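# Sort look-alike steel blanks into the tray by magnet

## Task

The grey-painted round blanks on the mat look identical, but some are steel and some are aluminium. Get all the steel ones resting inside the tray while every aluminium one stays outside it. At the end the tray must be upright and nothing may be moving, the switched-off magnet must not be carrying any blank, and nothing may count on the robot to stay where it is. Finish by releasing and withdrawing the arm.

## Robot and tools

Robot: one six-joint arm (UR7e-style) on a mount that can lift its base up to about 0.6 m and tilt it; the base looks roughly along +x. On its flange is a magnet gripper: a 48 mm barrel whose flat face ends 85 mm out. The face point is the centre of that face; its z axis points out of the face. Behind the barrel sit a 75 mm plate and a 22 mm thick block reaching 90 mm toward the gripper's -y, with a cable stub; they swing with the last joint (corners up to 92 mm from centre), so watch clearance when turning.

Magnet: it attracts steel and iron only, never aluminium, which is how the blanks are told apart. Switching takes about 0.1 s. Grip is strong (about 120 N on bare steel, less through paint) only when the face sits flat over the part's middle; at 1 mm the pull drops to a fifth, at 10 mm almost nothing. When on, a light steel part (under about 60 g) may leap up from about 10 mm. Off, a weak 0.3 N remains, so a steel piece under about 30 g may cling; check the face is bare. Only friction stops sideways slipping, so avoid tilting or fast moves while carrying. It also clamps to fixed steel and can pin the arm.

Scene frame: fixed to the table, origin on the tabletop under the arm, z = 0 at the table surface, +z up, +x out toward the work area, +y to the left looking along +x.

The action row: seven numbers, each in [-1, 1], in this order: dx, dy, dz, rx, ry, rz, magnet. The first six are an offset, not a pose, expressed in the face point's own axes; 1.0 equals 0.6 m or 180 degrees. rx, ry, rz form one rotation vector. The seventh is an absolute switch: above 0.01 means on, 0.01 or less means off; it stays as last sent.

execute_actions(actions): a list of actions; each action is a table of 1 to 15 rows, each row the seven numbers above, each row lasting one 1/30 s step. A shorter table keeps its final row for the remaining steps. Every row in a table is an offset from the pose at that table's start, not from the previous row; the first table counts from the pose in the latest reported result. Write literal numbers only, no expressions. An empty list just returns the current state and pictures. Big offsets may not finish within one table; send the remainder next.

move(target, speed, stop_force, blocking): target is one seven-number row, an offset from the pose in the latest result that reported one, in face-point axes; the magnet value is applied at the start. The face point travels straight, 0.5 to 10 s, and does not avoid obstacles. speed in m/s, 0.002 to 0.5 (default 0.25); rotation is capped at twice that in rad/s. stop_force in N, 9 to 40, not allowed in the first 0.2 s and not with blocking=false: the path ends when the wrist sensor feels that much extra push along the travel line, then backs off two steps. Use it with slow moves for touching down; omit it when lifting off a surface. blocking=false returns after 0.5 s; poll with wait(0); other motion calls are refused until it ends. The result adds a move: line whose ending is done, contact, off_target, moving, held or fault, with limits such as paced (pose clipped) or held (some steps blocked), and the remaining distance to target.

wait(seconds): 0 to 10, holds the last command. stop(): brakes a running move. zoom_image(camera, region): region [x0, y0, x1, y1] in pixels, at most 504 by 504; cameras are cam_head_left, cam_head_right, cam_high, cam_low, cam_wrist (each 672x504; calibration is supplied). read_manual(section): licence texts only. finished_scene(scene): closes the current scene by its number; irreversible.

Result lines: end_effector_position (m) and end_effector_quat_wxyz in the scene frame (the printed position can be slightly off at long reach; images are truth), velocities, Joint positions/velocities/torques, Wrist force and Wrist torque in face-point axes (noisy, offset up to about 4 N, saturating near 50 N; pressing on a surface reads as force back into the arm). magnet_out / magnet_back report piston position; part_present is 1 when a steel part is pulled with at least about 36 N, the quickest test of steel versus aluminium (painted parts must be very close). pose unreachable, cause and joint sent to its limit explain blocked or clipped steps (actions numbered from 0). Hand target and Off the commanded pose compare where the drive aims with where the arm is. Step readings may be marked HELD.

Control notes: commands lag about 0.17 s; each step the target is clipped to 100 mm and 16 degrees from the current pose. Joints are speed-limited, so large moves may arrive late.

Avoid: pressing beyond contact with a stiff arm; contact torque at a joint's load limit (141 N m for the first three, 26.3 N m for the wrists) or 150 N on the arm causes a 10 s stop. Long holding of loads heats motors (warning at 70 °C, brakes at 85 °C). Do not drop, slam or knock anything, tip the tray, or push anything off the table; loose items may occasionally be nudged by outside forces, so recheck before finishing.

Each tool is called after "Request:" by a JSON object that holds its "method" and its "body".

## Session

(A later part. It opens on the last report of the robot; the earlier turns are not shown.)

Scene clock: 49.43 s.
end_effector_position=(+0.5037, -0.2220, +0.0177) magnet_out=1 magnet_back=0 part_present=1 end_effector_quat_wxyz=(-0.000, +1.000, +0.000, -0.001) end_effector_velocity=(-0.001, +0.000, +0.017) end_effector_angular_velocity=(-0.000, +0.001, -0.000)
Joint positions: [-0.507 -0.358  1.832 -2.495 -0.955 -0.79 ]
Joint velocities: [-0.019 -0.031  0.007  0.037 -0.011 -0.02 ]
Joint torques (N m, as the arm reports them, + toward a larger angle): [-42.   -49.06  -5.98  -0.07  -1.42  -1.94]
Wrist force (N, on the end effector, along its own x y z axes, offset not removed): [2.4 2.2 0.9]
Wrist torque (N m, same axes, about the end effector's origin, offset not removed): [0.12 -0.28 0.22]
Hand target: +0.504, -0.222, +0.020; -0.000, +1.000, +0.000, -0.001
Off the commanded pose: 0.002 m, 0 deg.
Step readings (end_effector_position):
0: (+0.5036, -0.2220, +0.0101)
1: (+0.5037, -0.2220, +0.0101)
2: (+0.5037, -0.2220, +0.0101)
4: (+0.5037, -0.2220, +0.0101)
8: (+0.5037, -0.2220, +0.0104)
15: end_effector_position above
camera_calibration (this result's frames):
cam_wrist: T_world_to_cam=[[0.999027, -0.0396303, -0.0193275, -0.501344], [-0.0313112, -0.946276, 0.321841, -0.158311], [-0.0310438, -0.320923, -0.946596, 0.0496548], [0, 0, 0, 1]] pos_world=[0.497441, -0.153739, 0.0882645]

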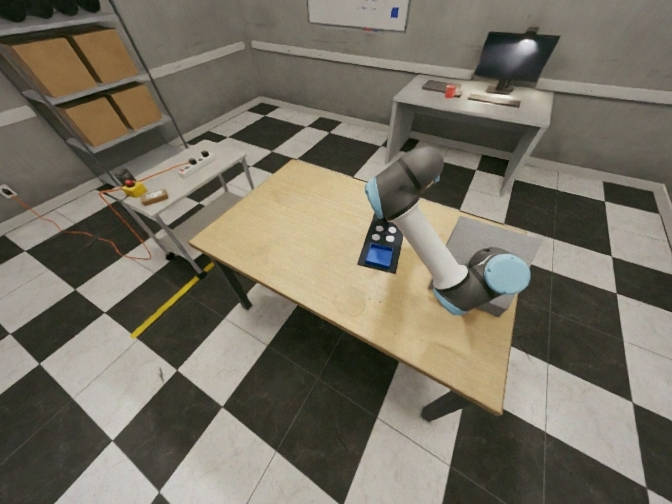

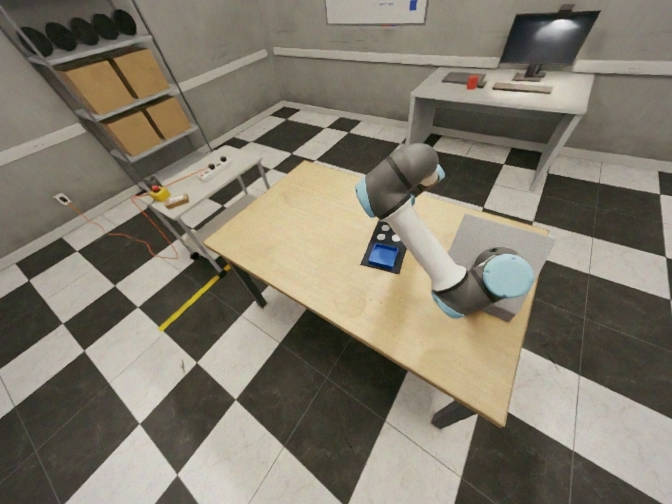

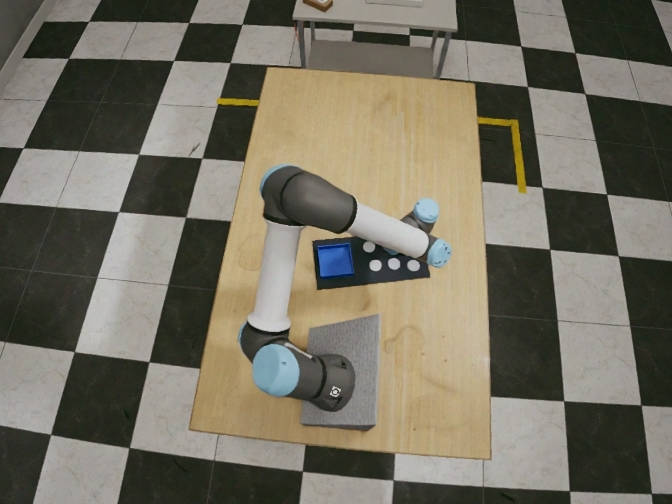

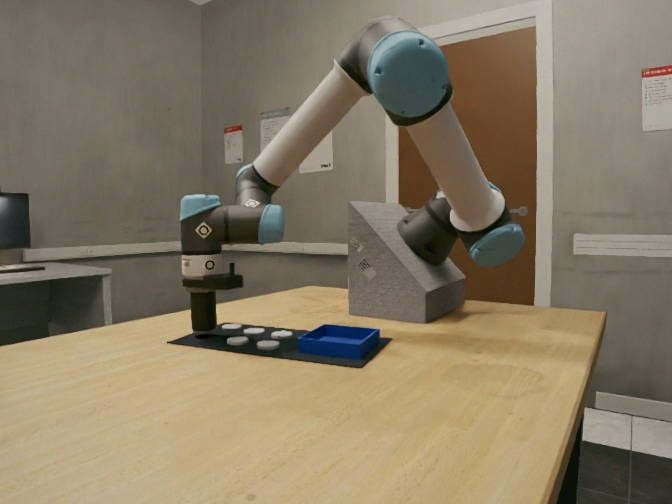

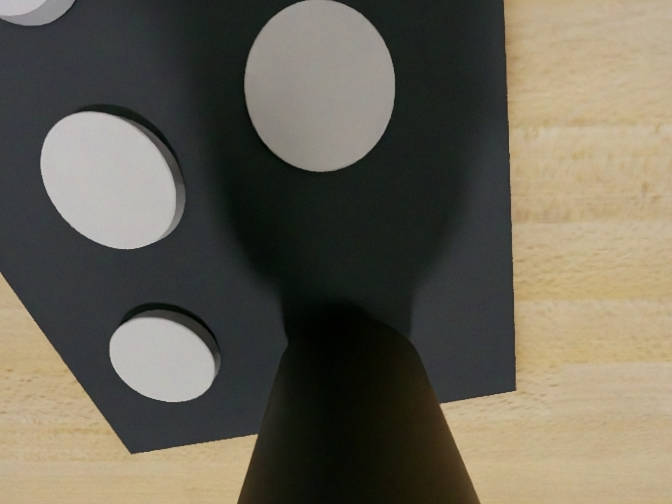

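Request:
{"method": "move", "body": {"target": [-0.1395,-0.3867,-0.154,0,0,0,1], "speed": 0.25}}

Scene clock: 52.37 s.
end_effector_position=(+0.4204, +0.0097, +0.1102) magnet_out=1 magnet_back=0 part_present=1 end_effector_quat_wxyz=(-0.000, +1.000, +0.000, -0.001) end_effector_velocity=(-0.000, +0.002, +0.002) end_effector_angular_velocity=(-0.000, -0.001, -0.000)
Joint positions: [-0.429 -1.028  2.326 -2.368 -0.916 -0.707]
Joint velocities: [-0.001 -0.008  0.001  0.006 -0.    -0.   ]
Joint torques (N m, as the arm reports them, + toward a larger angle): [-34.75 -28.24  -9.34   0.43  -1.39  -1.86]
Wrist force (N, on the end effector, along its own x y z axes, offset not removed): [-2.8 0.3 0.0]
Wrist torque (N m, same axes, about the end effector's origin, offset not removed): [-0.05 0.29 -0.01]
Hand target: +0.420, +0.010, +0.110; -0.000, +1.000, +0.000, -0.001
Off the commanded pose: 0.000 m, 0 deg.
move: done
camera_calibration (this result's frames):
cam_wrist: T_world_to_cam=[[0.999029, -0.0396174, -0.019266, -0.407194], [-0.0313176, -0.946263, 0.321878, 0.0285993], [-0.0309827, -0.320962, -0.946585, 0.209022], [0, 0, 0, 1]] pos_world=[0.414171, 0.0780186, 0.180807]

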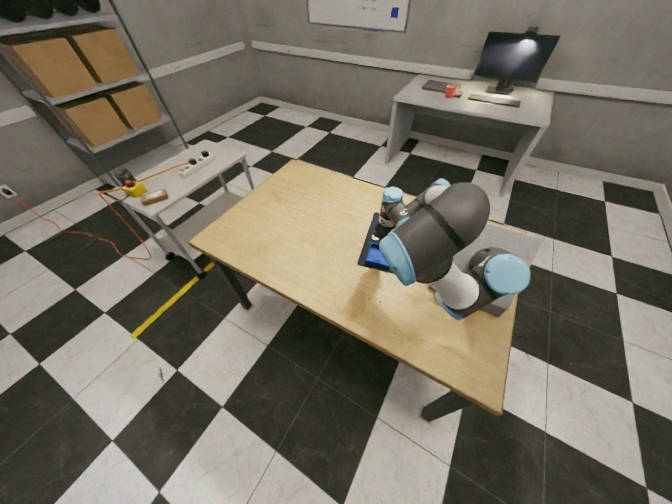

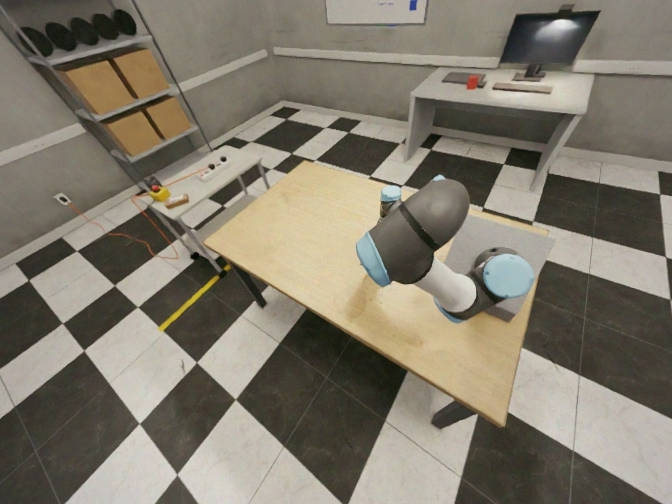

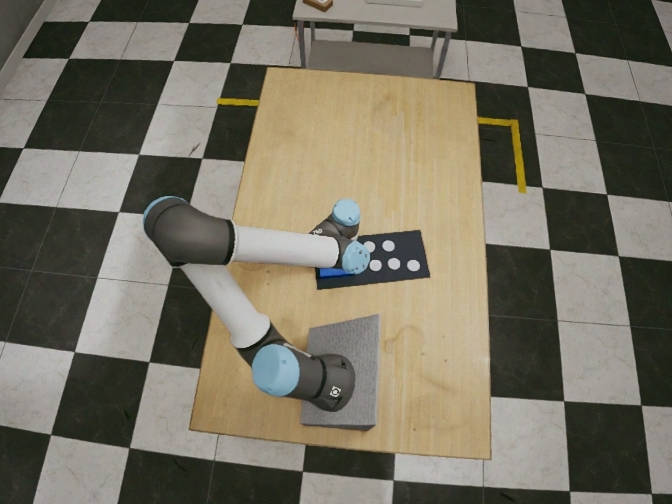

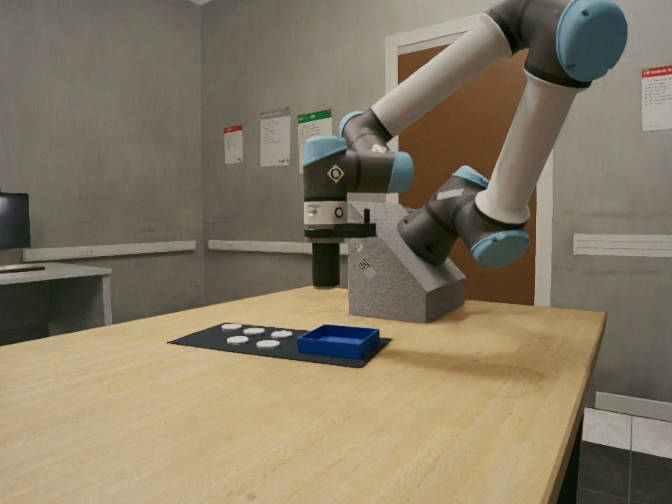

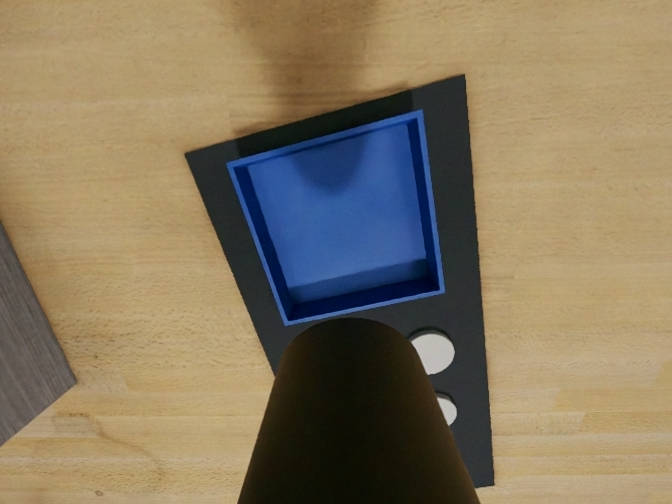

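Request:
{"method": "move", "body": {"target": [0.025,-0.0917,0.125,0,0,0,1], "speed": 0.15}}

Scene clock: 60.77 s.
end_effector_position=(+0.4353, +0.0646, +0.0355) magnet_out=1 magnet_back=0 part_present=1 end_effector_quat_wxyz=(-0.000, +1.000, +0.000, -0.001) end_effector_velocity=(+0.001, +0.001, -0.002) end_effector_angular_velocity=(-0.001, -0.003, -0.000)
Joint positions: [-0.213 -0.942  2.328 -2.623 -0.828 -0.448]
Joint velocities: [ 0.005  0.004 -0.001 -0.012  0.002  0.01 ]
Joint torques (N m, as the arm reports them, + toward a larger angle): [-22.    -6.85 -16.51  -5.36   1.95   2.36]
Wrist force (N, on the end effector, along its own x y z axes, offset not removed): [-1.4 0.8 -1.3]
Wrist torque (N m, same axes, about the end effector's origin, offset not removed): [0.15 0.02 0.25]
Hand target: +0.435, +0.065, +0.035; +0.000, +1.000, +0.000, -0.001
Off the commanded pose: 0.000 m, 0 deg.
move: done
camera_calibration (this result's frames):
cam_wrist: T_world_to_cam=[[0.999029, -0.0395969, -0.0193174, -0.4213], [-0.0312769, -0.946215, 0.322023, 0.104971], [-0.0310296, -0.321106, -0.946535, 0.156416], [0, 0, 0, 1]] pos_world=[0.429028, 0.132869, 0.106112]

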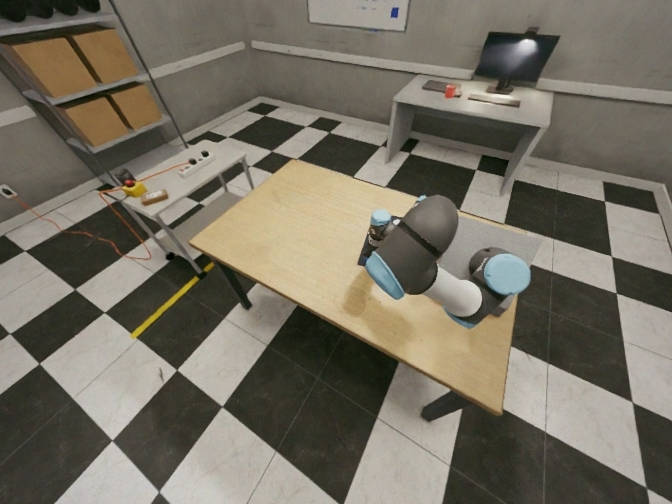

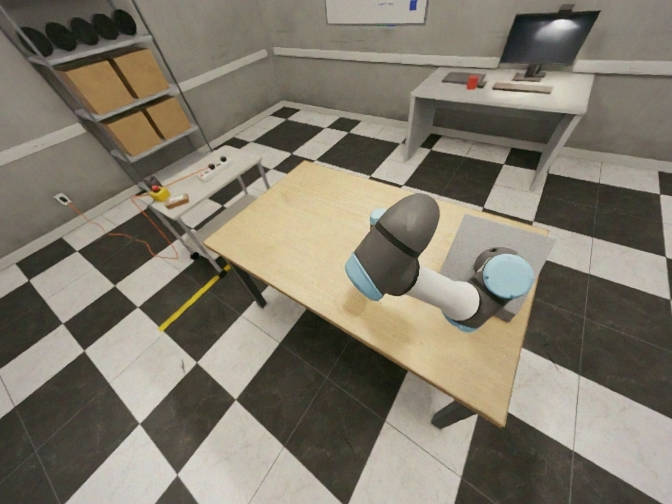

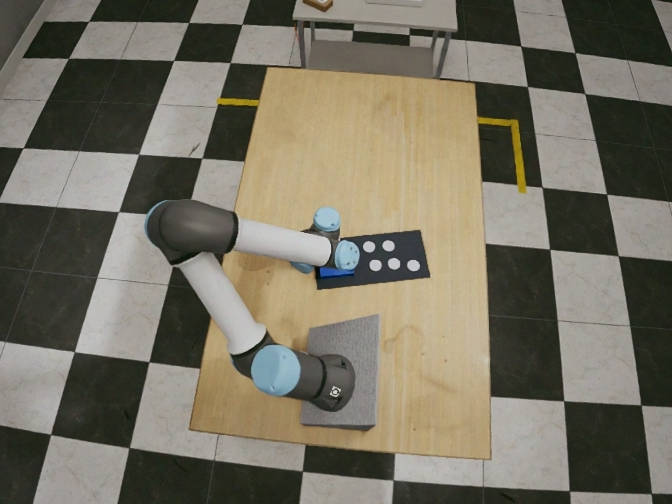

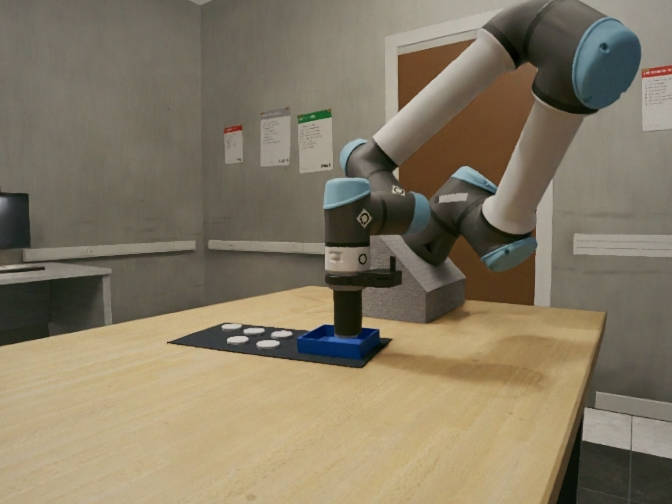

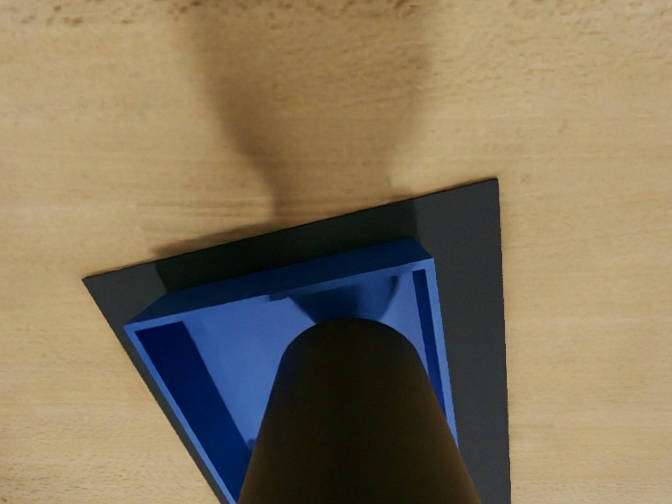

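Request:
{"method": "move", "body": {"target": [0,0,0.0333,0,0,0,1], "speed": 0.05}}

Request:
{"method": "move", "body": {"target": [0,0,0.015,0,0,0,1], "speed": 0.003, "stop_force": 10}}

Scene clock: 63.07 s.
end_effector_position=(+0.4352, +0.0646, +0.0158) magnet_out=1 magnet_back=0 part_present=1 end_effector_quat_wxyz=(-0.000, +1.000, +0.000, -0.001) end_effector_velocity=(+0.000, -0.000, -0.003) end_effector_angular_velocity=(-0.001, -0.000, +0.001)
Joint positions: [-0.181 -0.89   2.324 -2.699 -0.818 -0.407]
Joint velocities: [ 0.005  0.007 -0.001 -0.011  0.     0.006]
Joint torques (N m, as the arm reports them, + toward a larger angle): [-21.48  -8.14 -15.49  -4.71   1.89   2.42]
Wrist force (N, on the end effector, along its own x y z axes, offset not removed): [0.8 2.7 -1.2]
Wrist torque (N m, same axes, about the end effector's origin, offset not removed): [0.20 -0.09 0.01]
Hand target: +0.435, +0.065, +0.016; -0.000, +1.000, +0.000, -0.001
Off the commanded pose: 0.000 m, 0 deg.
move: done
camera_calibration (this result's frames):
cam_wrist: T_world_to_cam=[[0.999028, -0.0395827, -0.0193803, -0.421628], [-0.031243, -0.946214, 0.322029, 0.111304], [-0.0310847, -0.321111, -0.946531, 0.137834], [0, 0, 0, 1]] pos_world=[0.428981, 0.132888, 0.0864496]

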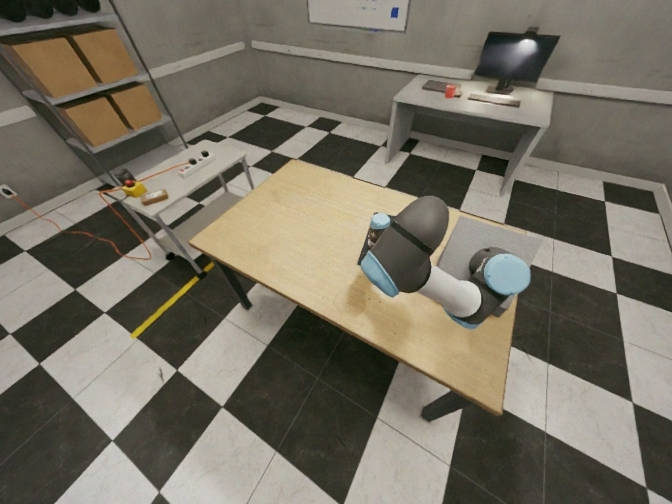

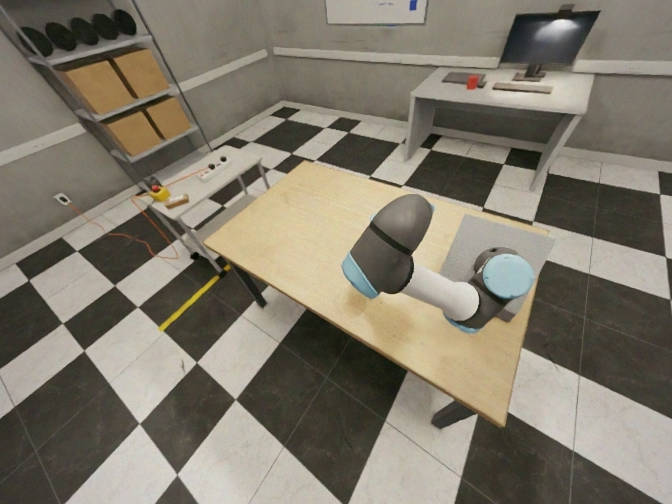

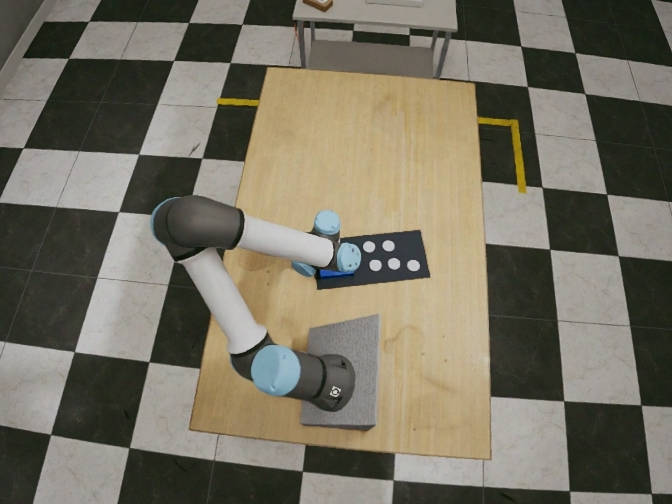

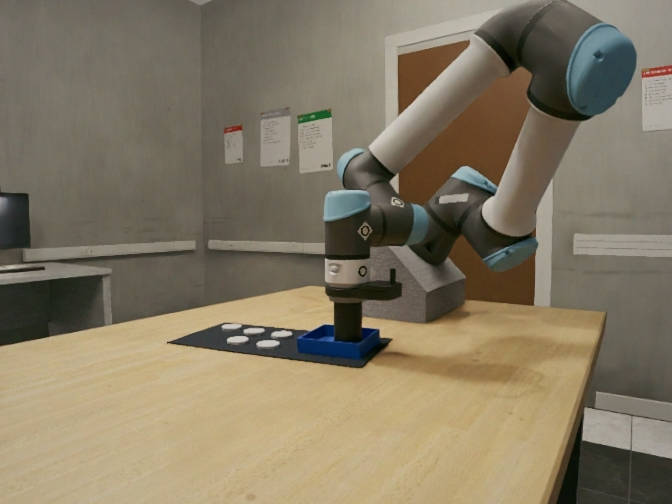

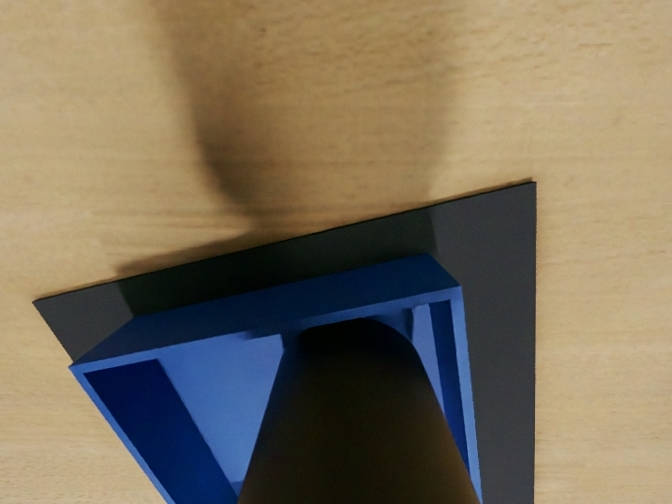

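Scene clock: 65.13 s.
end_effector_position=(+0.4352, +0.0646, +0.0108) magnet_out=1 magnet_back=0 part_present=1 end_effector_quat_wxyz=(-0.000, +1.000, +0.000, -0.001) end_effector_velocity=(-0.000, +0.000, +0.001) end_effector_angular_velocity=(+0.003, +0.002, -0.000)
Joint positions: [-0.172 -0.877  2.322 -2.719 -0.815 -0.396]
Joint velocities: [-0.002 -0.003  0.     0.008  0.002 -0.005]
Joint torques (N m, as the arm reports them, + toward a larger angle): [-26.54 -27.11  -8.8    2.29   1.57  -1.92]
Wrist force (N, on the end effector, along its own x y z axes, offset not removed): [-10.1 0.1 -33.7]
Wrist torque (N m, same axes, about the end effector's origin, offset not removed): [0.08 0.42 0.00]
Hand target: +0.435, +0.065, +0.011; -0.000, +1.000, +0.000, -0.001
Off the commanded pose: 0.004 m, 0 deg.
move: contact
camera_calibration (this result's frames):
cam_wrist: T_world_to_cam=[[0.999028, -0.039597, -0.0193676, -0.421738], [-0.0312611, -0.946218, 0.322015, 0.112929], [-0.0310769, -0.321097, -0.946536, 0.133052], [0, 0, 0, 1]] pos_world=[0.428993, 0.132878, 0.0814059]

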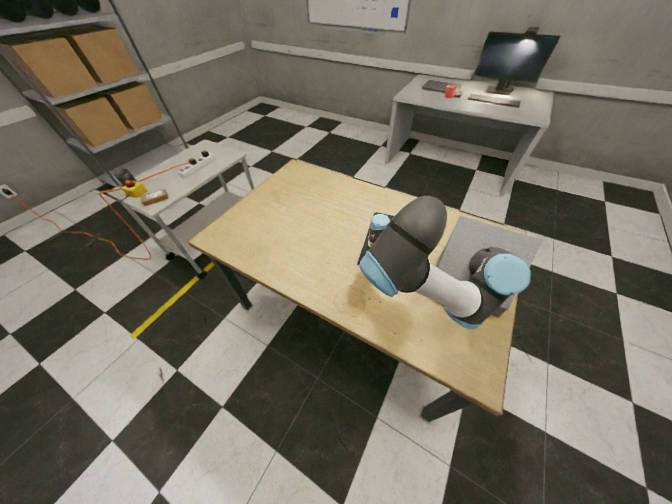

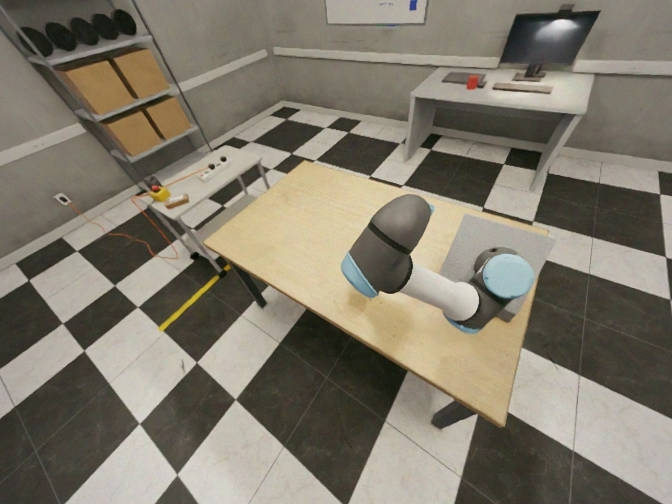

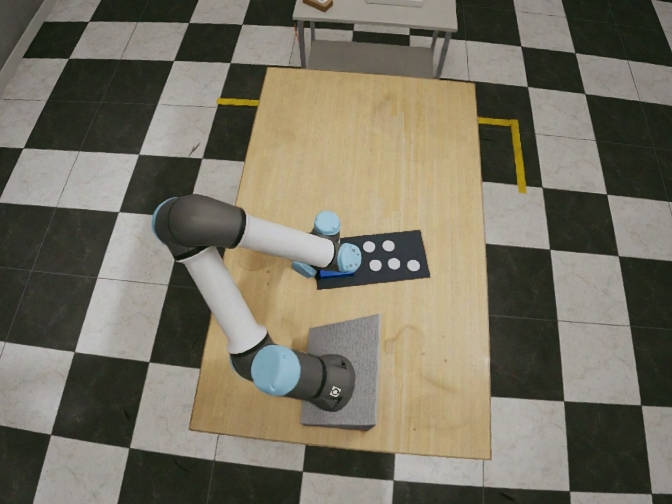

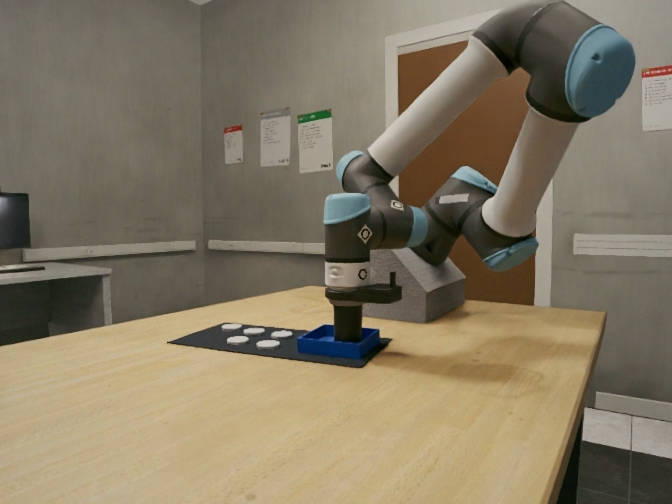

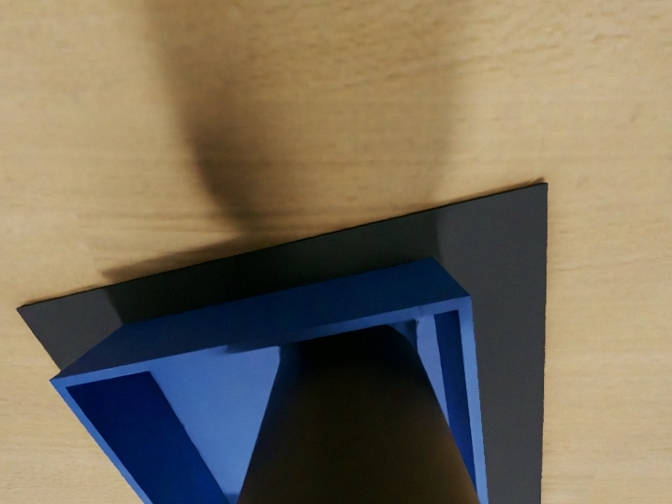

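Request:
{"method": "move", "body": {"target": [0,0,-0.09,0,0,0,0], "speed": 0.15}}

Scene clock: 67.83 s.
end_effector_position=(+0.4353, +0.0646, +0.0645) magnet_out=0 magnet_back=1 part_present=0 end_effector_quat_wxyz=(-0.000, +1.000, +0.000, -0.001) end_effector_velocity=(-0.000, +0.000, +0.002) end_effector_angular_velocity=(+0.001, +0.002, +0.000)
Joint positions: [-0.259 -1.015  2.327 -2.509 -0.844 -0.507]
Joint velocities: [-0.003 -0.006 -0.001  0.013 -0.001 -0.006]
Joint torques (N m, as the arm reports them, + toward a larger angle): [-32.67 -32.75 -18.53   0.63  -1.81  -1.78]
Wrist force (N, on the end effector, along its own x y z axes, offset not removed): [-0.6 -1.9 -5.2]
Wrist torque (N m, same axes, about the end effector's origin, offset not removed): [-0.12 -0.12 0.09]
Hand target: +0.435, +0.065, +0.065; -0.000, +1.000, +0.000, -0.001
Off the commanded pose: 0.000 m, 0 deg.
move: done
camera_calibration (this result's frames):
cam_wrist: T_world_to_cam=[[0.99903, -0.0396072, -0.0192353, -0.42081], [-0.0313152, -0.946236, 0.321959, 0.0956393], [-0.0309531, -0.321045, -0.946558, 0.183787], [0, 0, 0, 1]] pos_world=[0.429086, 0.132834, 0.135079]

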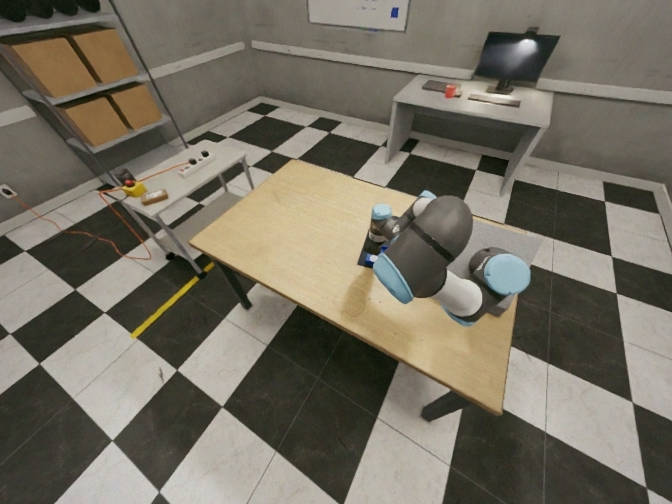

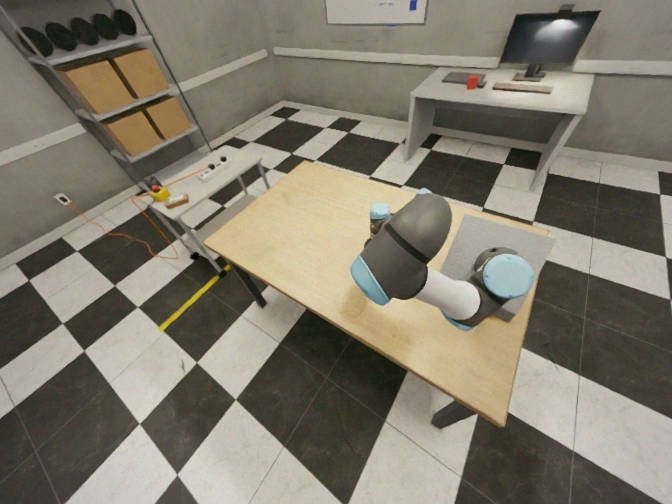

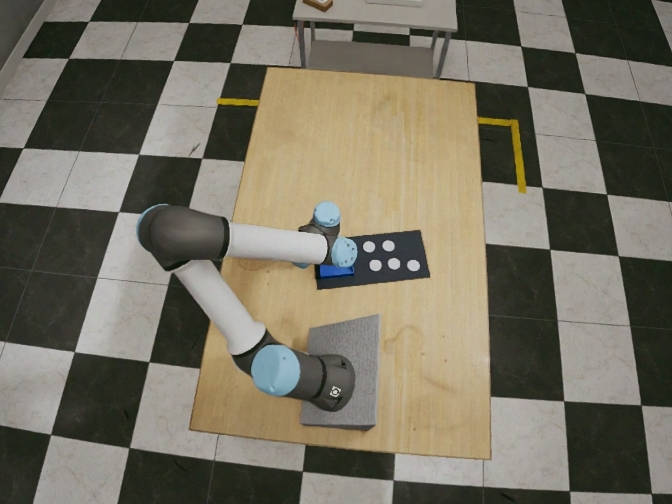

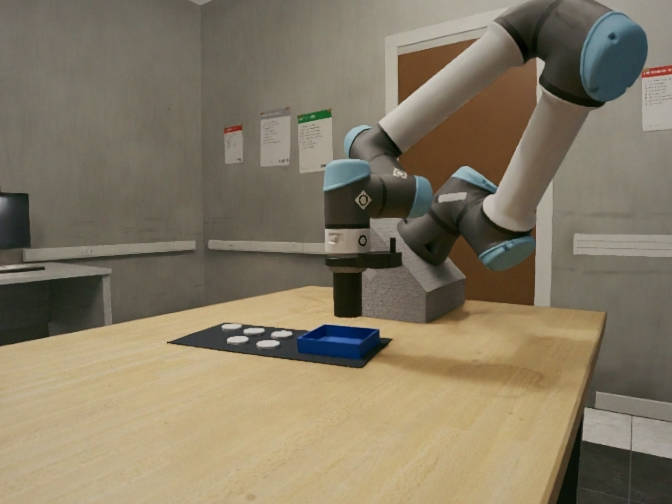

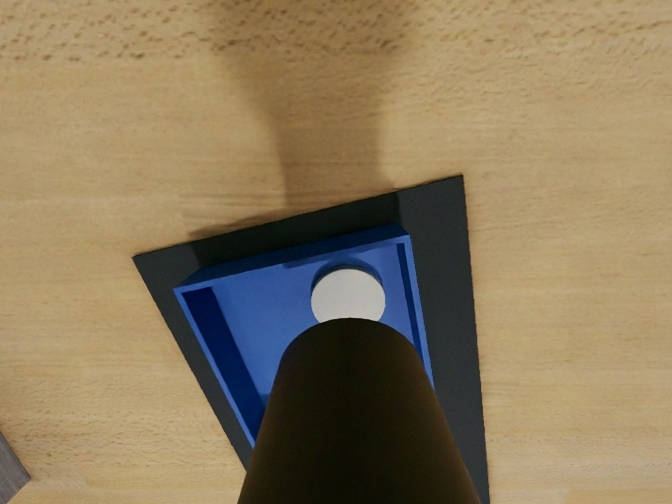

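Request:
{"method": "move", "body": {"target": [-0.0055,0.366,0.0903,0,0,0,0], "speed": 0.25}}

Request:
{"method": "execute_actions", "body": {"actions": [[[0,0,0,0,0,0,1],[0,0,0,0,0,0,1],[0,0,0,0,0,0,1],[0,0,0,0,0,0,1],[0,0,0,0,0,0,1],[0,0,-0.002,0,0,0,1],[0,0,-0.004,0,0,0,1],[0,0,-0.008,0,0,0,1],[0,0,-0.012,0,0,0,1],[0,0,-0.016,0,0,0,1]]]}}

Scene clock: 71.60 s.
end_effector_position=(+0.4317, -0.1545, +0.0101) magnet_out=0 magnet_back=1 part_present=0 end_effector_quat_wxyz=(-0.000, +1.000, +0.000, -0.001) end_effector_velocity=(+0.000, -0.002, -0.001) end_effector_angular_velocity=(+0.000, +0.000, -0.001)
Joint positions: [-0.503 -0.473  2.122 -2.672 -0.953 -0.787]
Joint velocities: [-0.002  0.005 -0.004  0.001 -0.001 -0.001]
Joint torques (N m, as the arm reports them, + toward a larger angle): [-38.63 -16.09 -15.61   0.26  -1.58  -1.3 ]
Wrist force (N, on the end effector, along its own x y z axes, offset not removed): [-0.5 2.2 0.9]
Wrist torque (N m, same axes, about the end effector's origin, offset not removed): [0.34 -0.05 0.13]
Hand target: +0.432, -0.155, +0.010; -0.000, +1.000, +0.000, -0.001
Off the commanded pose: 0.001 m, 0 deg.
move: done
camera_calibration (this result's frames):
cam_wrist: T_world_to_cam=[[0.999032, -0.0394985, -0.0193836, -0.426905], [-0.031176, -0.94636, 0.321607, -0.0942971], [-0.0310469, -0.320691, -0.946675, 0.0620066], [0, 0, 0, 1]] pos_world=[0.425477, -0.0862161, 0.0807517]

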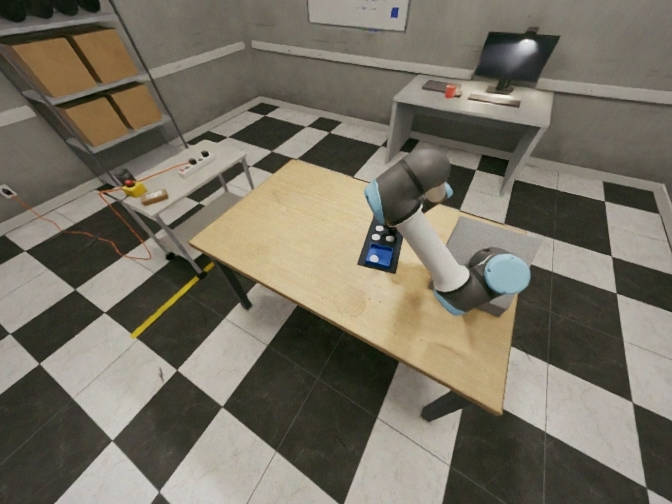

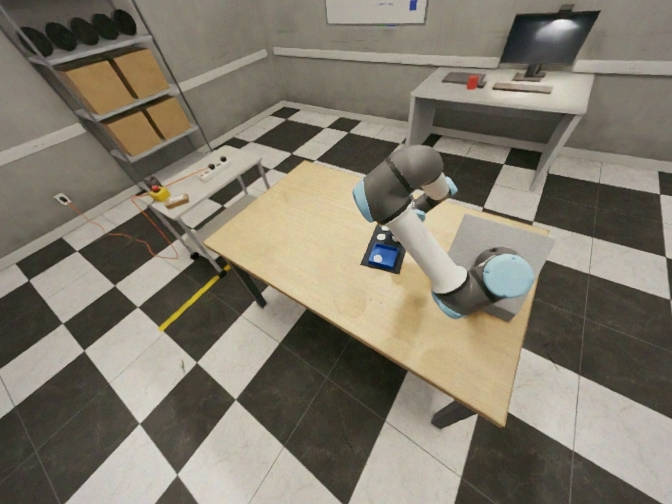

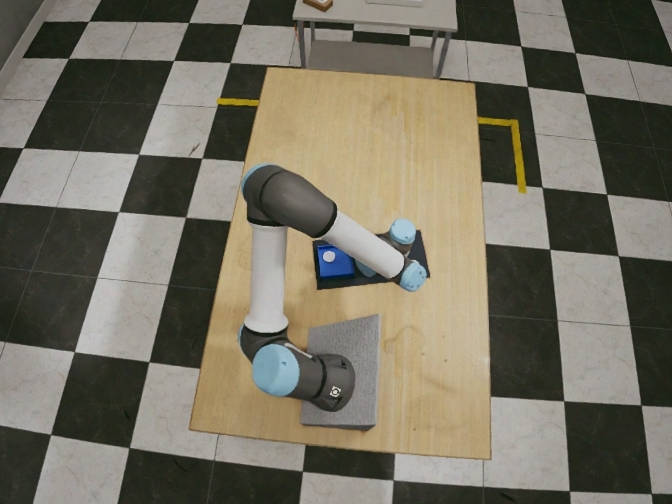

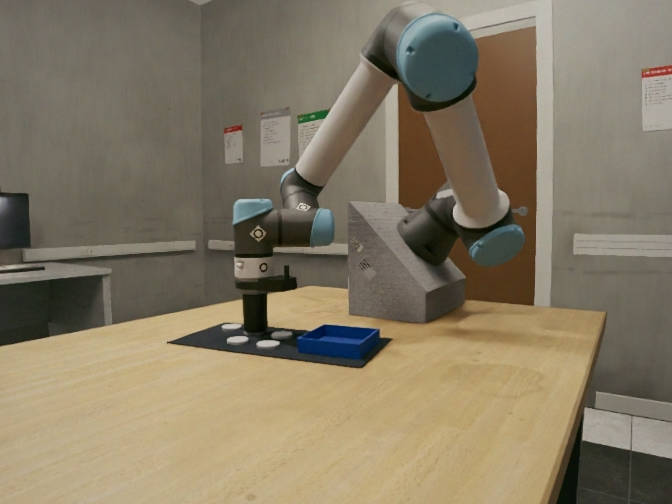

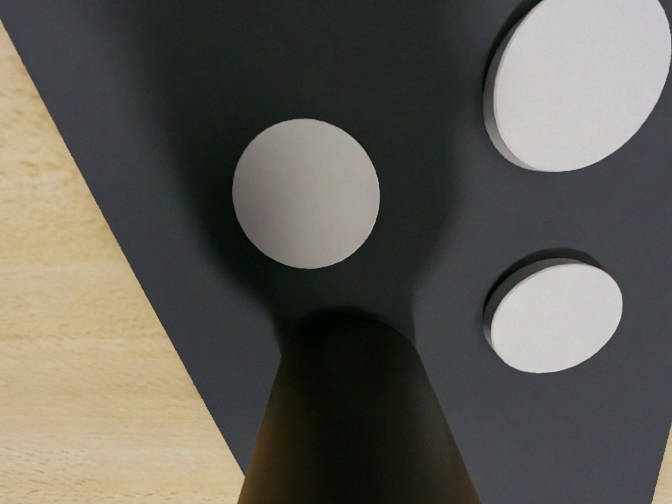

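Scene clock: 72.10 s.
end_effector_position=(+0.4317, -0.1545, +0.0176) magnet_out=1 magnet_back=0 part_present=1 end_effector_quat_wxyz=(-0.000, +1.000, +0.000, -0.001) end_effector_velocity=(+0.001, -0.000, +0.018) end_effector_angular_velocity=(-0.001, -0.002, +0.001)
Joint positions: [-0.513 -0.489  2.124 -2.652 -0.958 -0.797]
Joint velocities: [-0.024 -0.038  0.004  0.045 -0.012 -0.024]
Joint torques (N m, as the arm reports them, + toward a larger angle): [-39.96 -43.47  -4.12   0.42  -1.44  -1.89]
Wrist force (N, on the end effector, along its own x y z axes, offset not removed): [0.2 1.1 -2.0]
Wrist torque (N m, same axes, about the end effector's origin, offset not removed): [0.13 -0.08 0.14]
Hand target: +0.432, -0.154, +0.020; -0.000, +1.000, +0.000, -0.001
Off the commanded pose: 0.002 m, 0 deg.
Step readings (end_effector_position):
0: (+0.4317, -0.1545, +0.0101)
1: (+0.4317, -0.1545, +0.0101)
2: (+0.4317, -0.1545, +0.0101)
4: (+0.4317, -0.1545, +0.0101)
8: (+0.4317, -0.1545, +0.0105)
15: end_effector_position above
camera_calibration (this result's frames):
cam_wrist: T_world_to_cam=[[0.999032, -0.0395403, -0.0192575, -0.426798], [-0.0312539, -0.946333, 0.321677, -0.0967111], [-0.0309433, -0.320764, -0.946653, 0.0690645], [0, 0, 0, 1]] pos_world=[0.4255, -0.0862433, 0.0882709]

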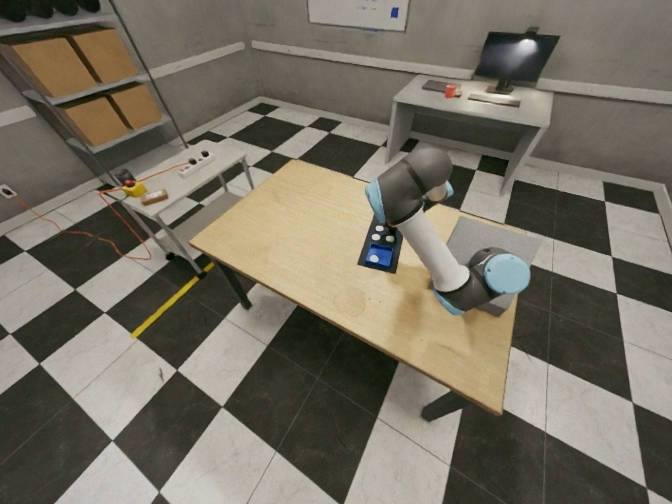

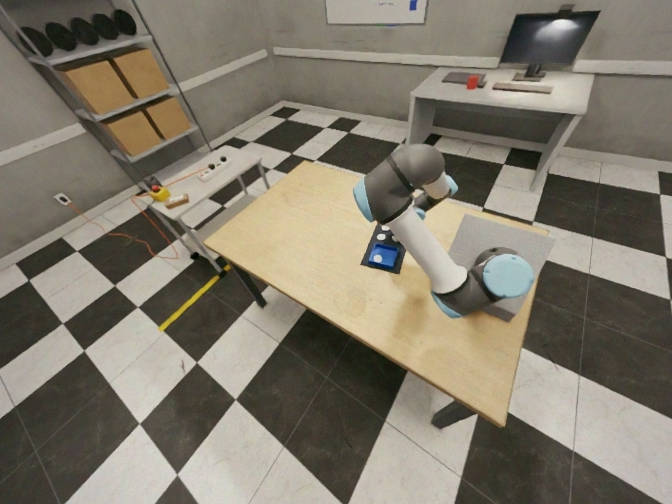

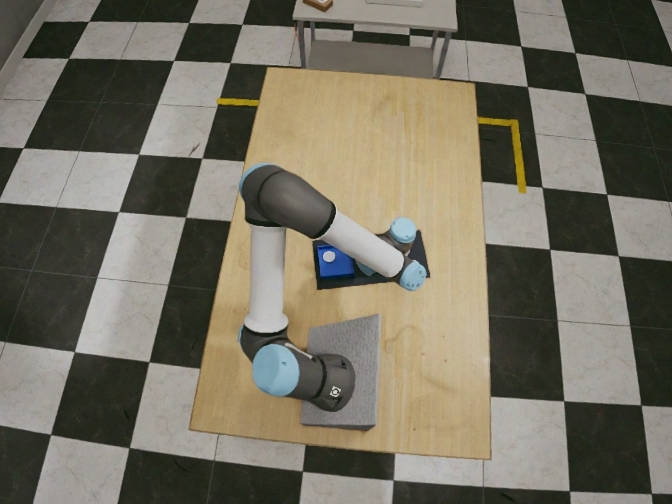

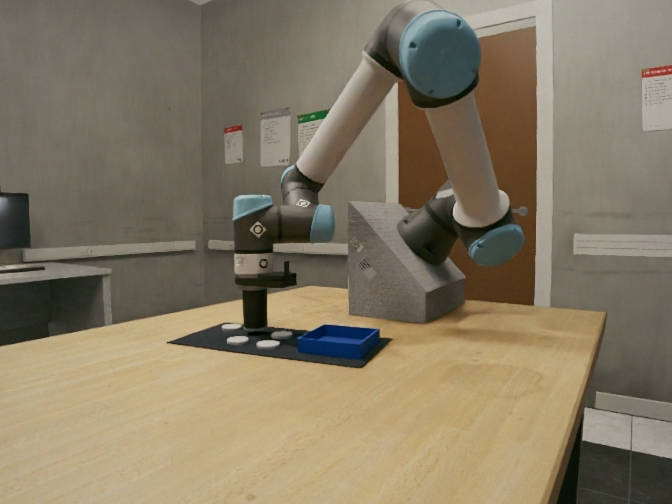

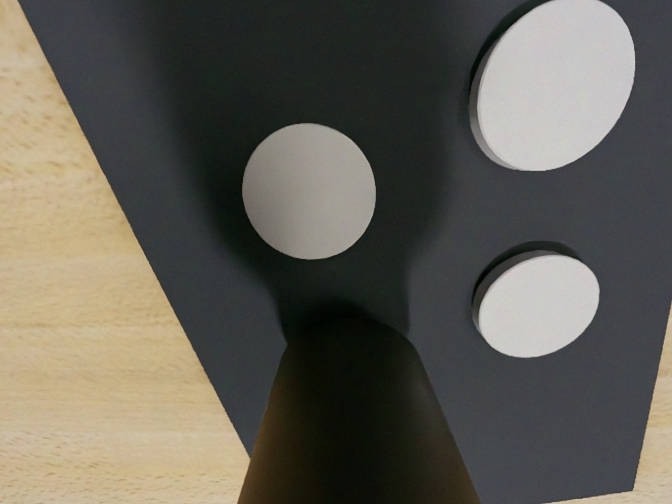

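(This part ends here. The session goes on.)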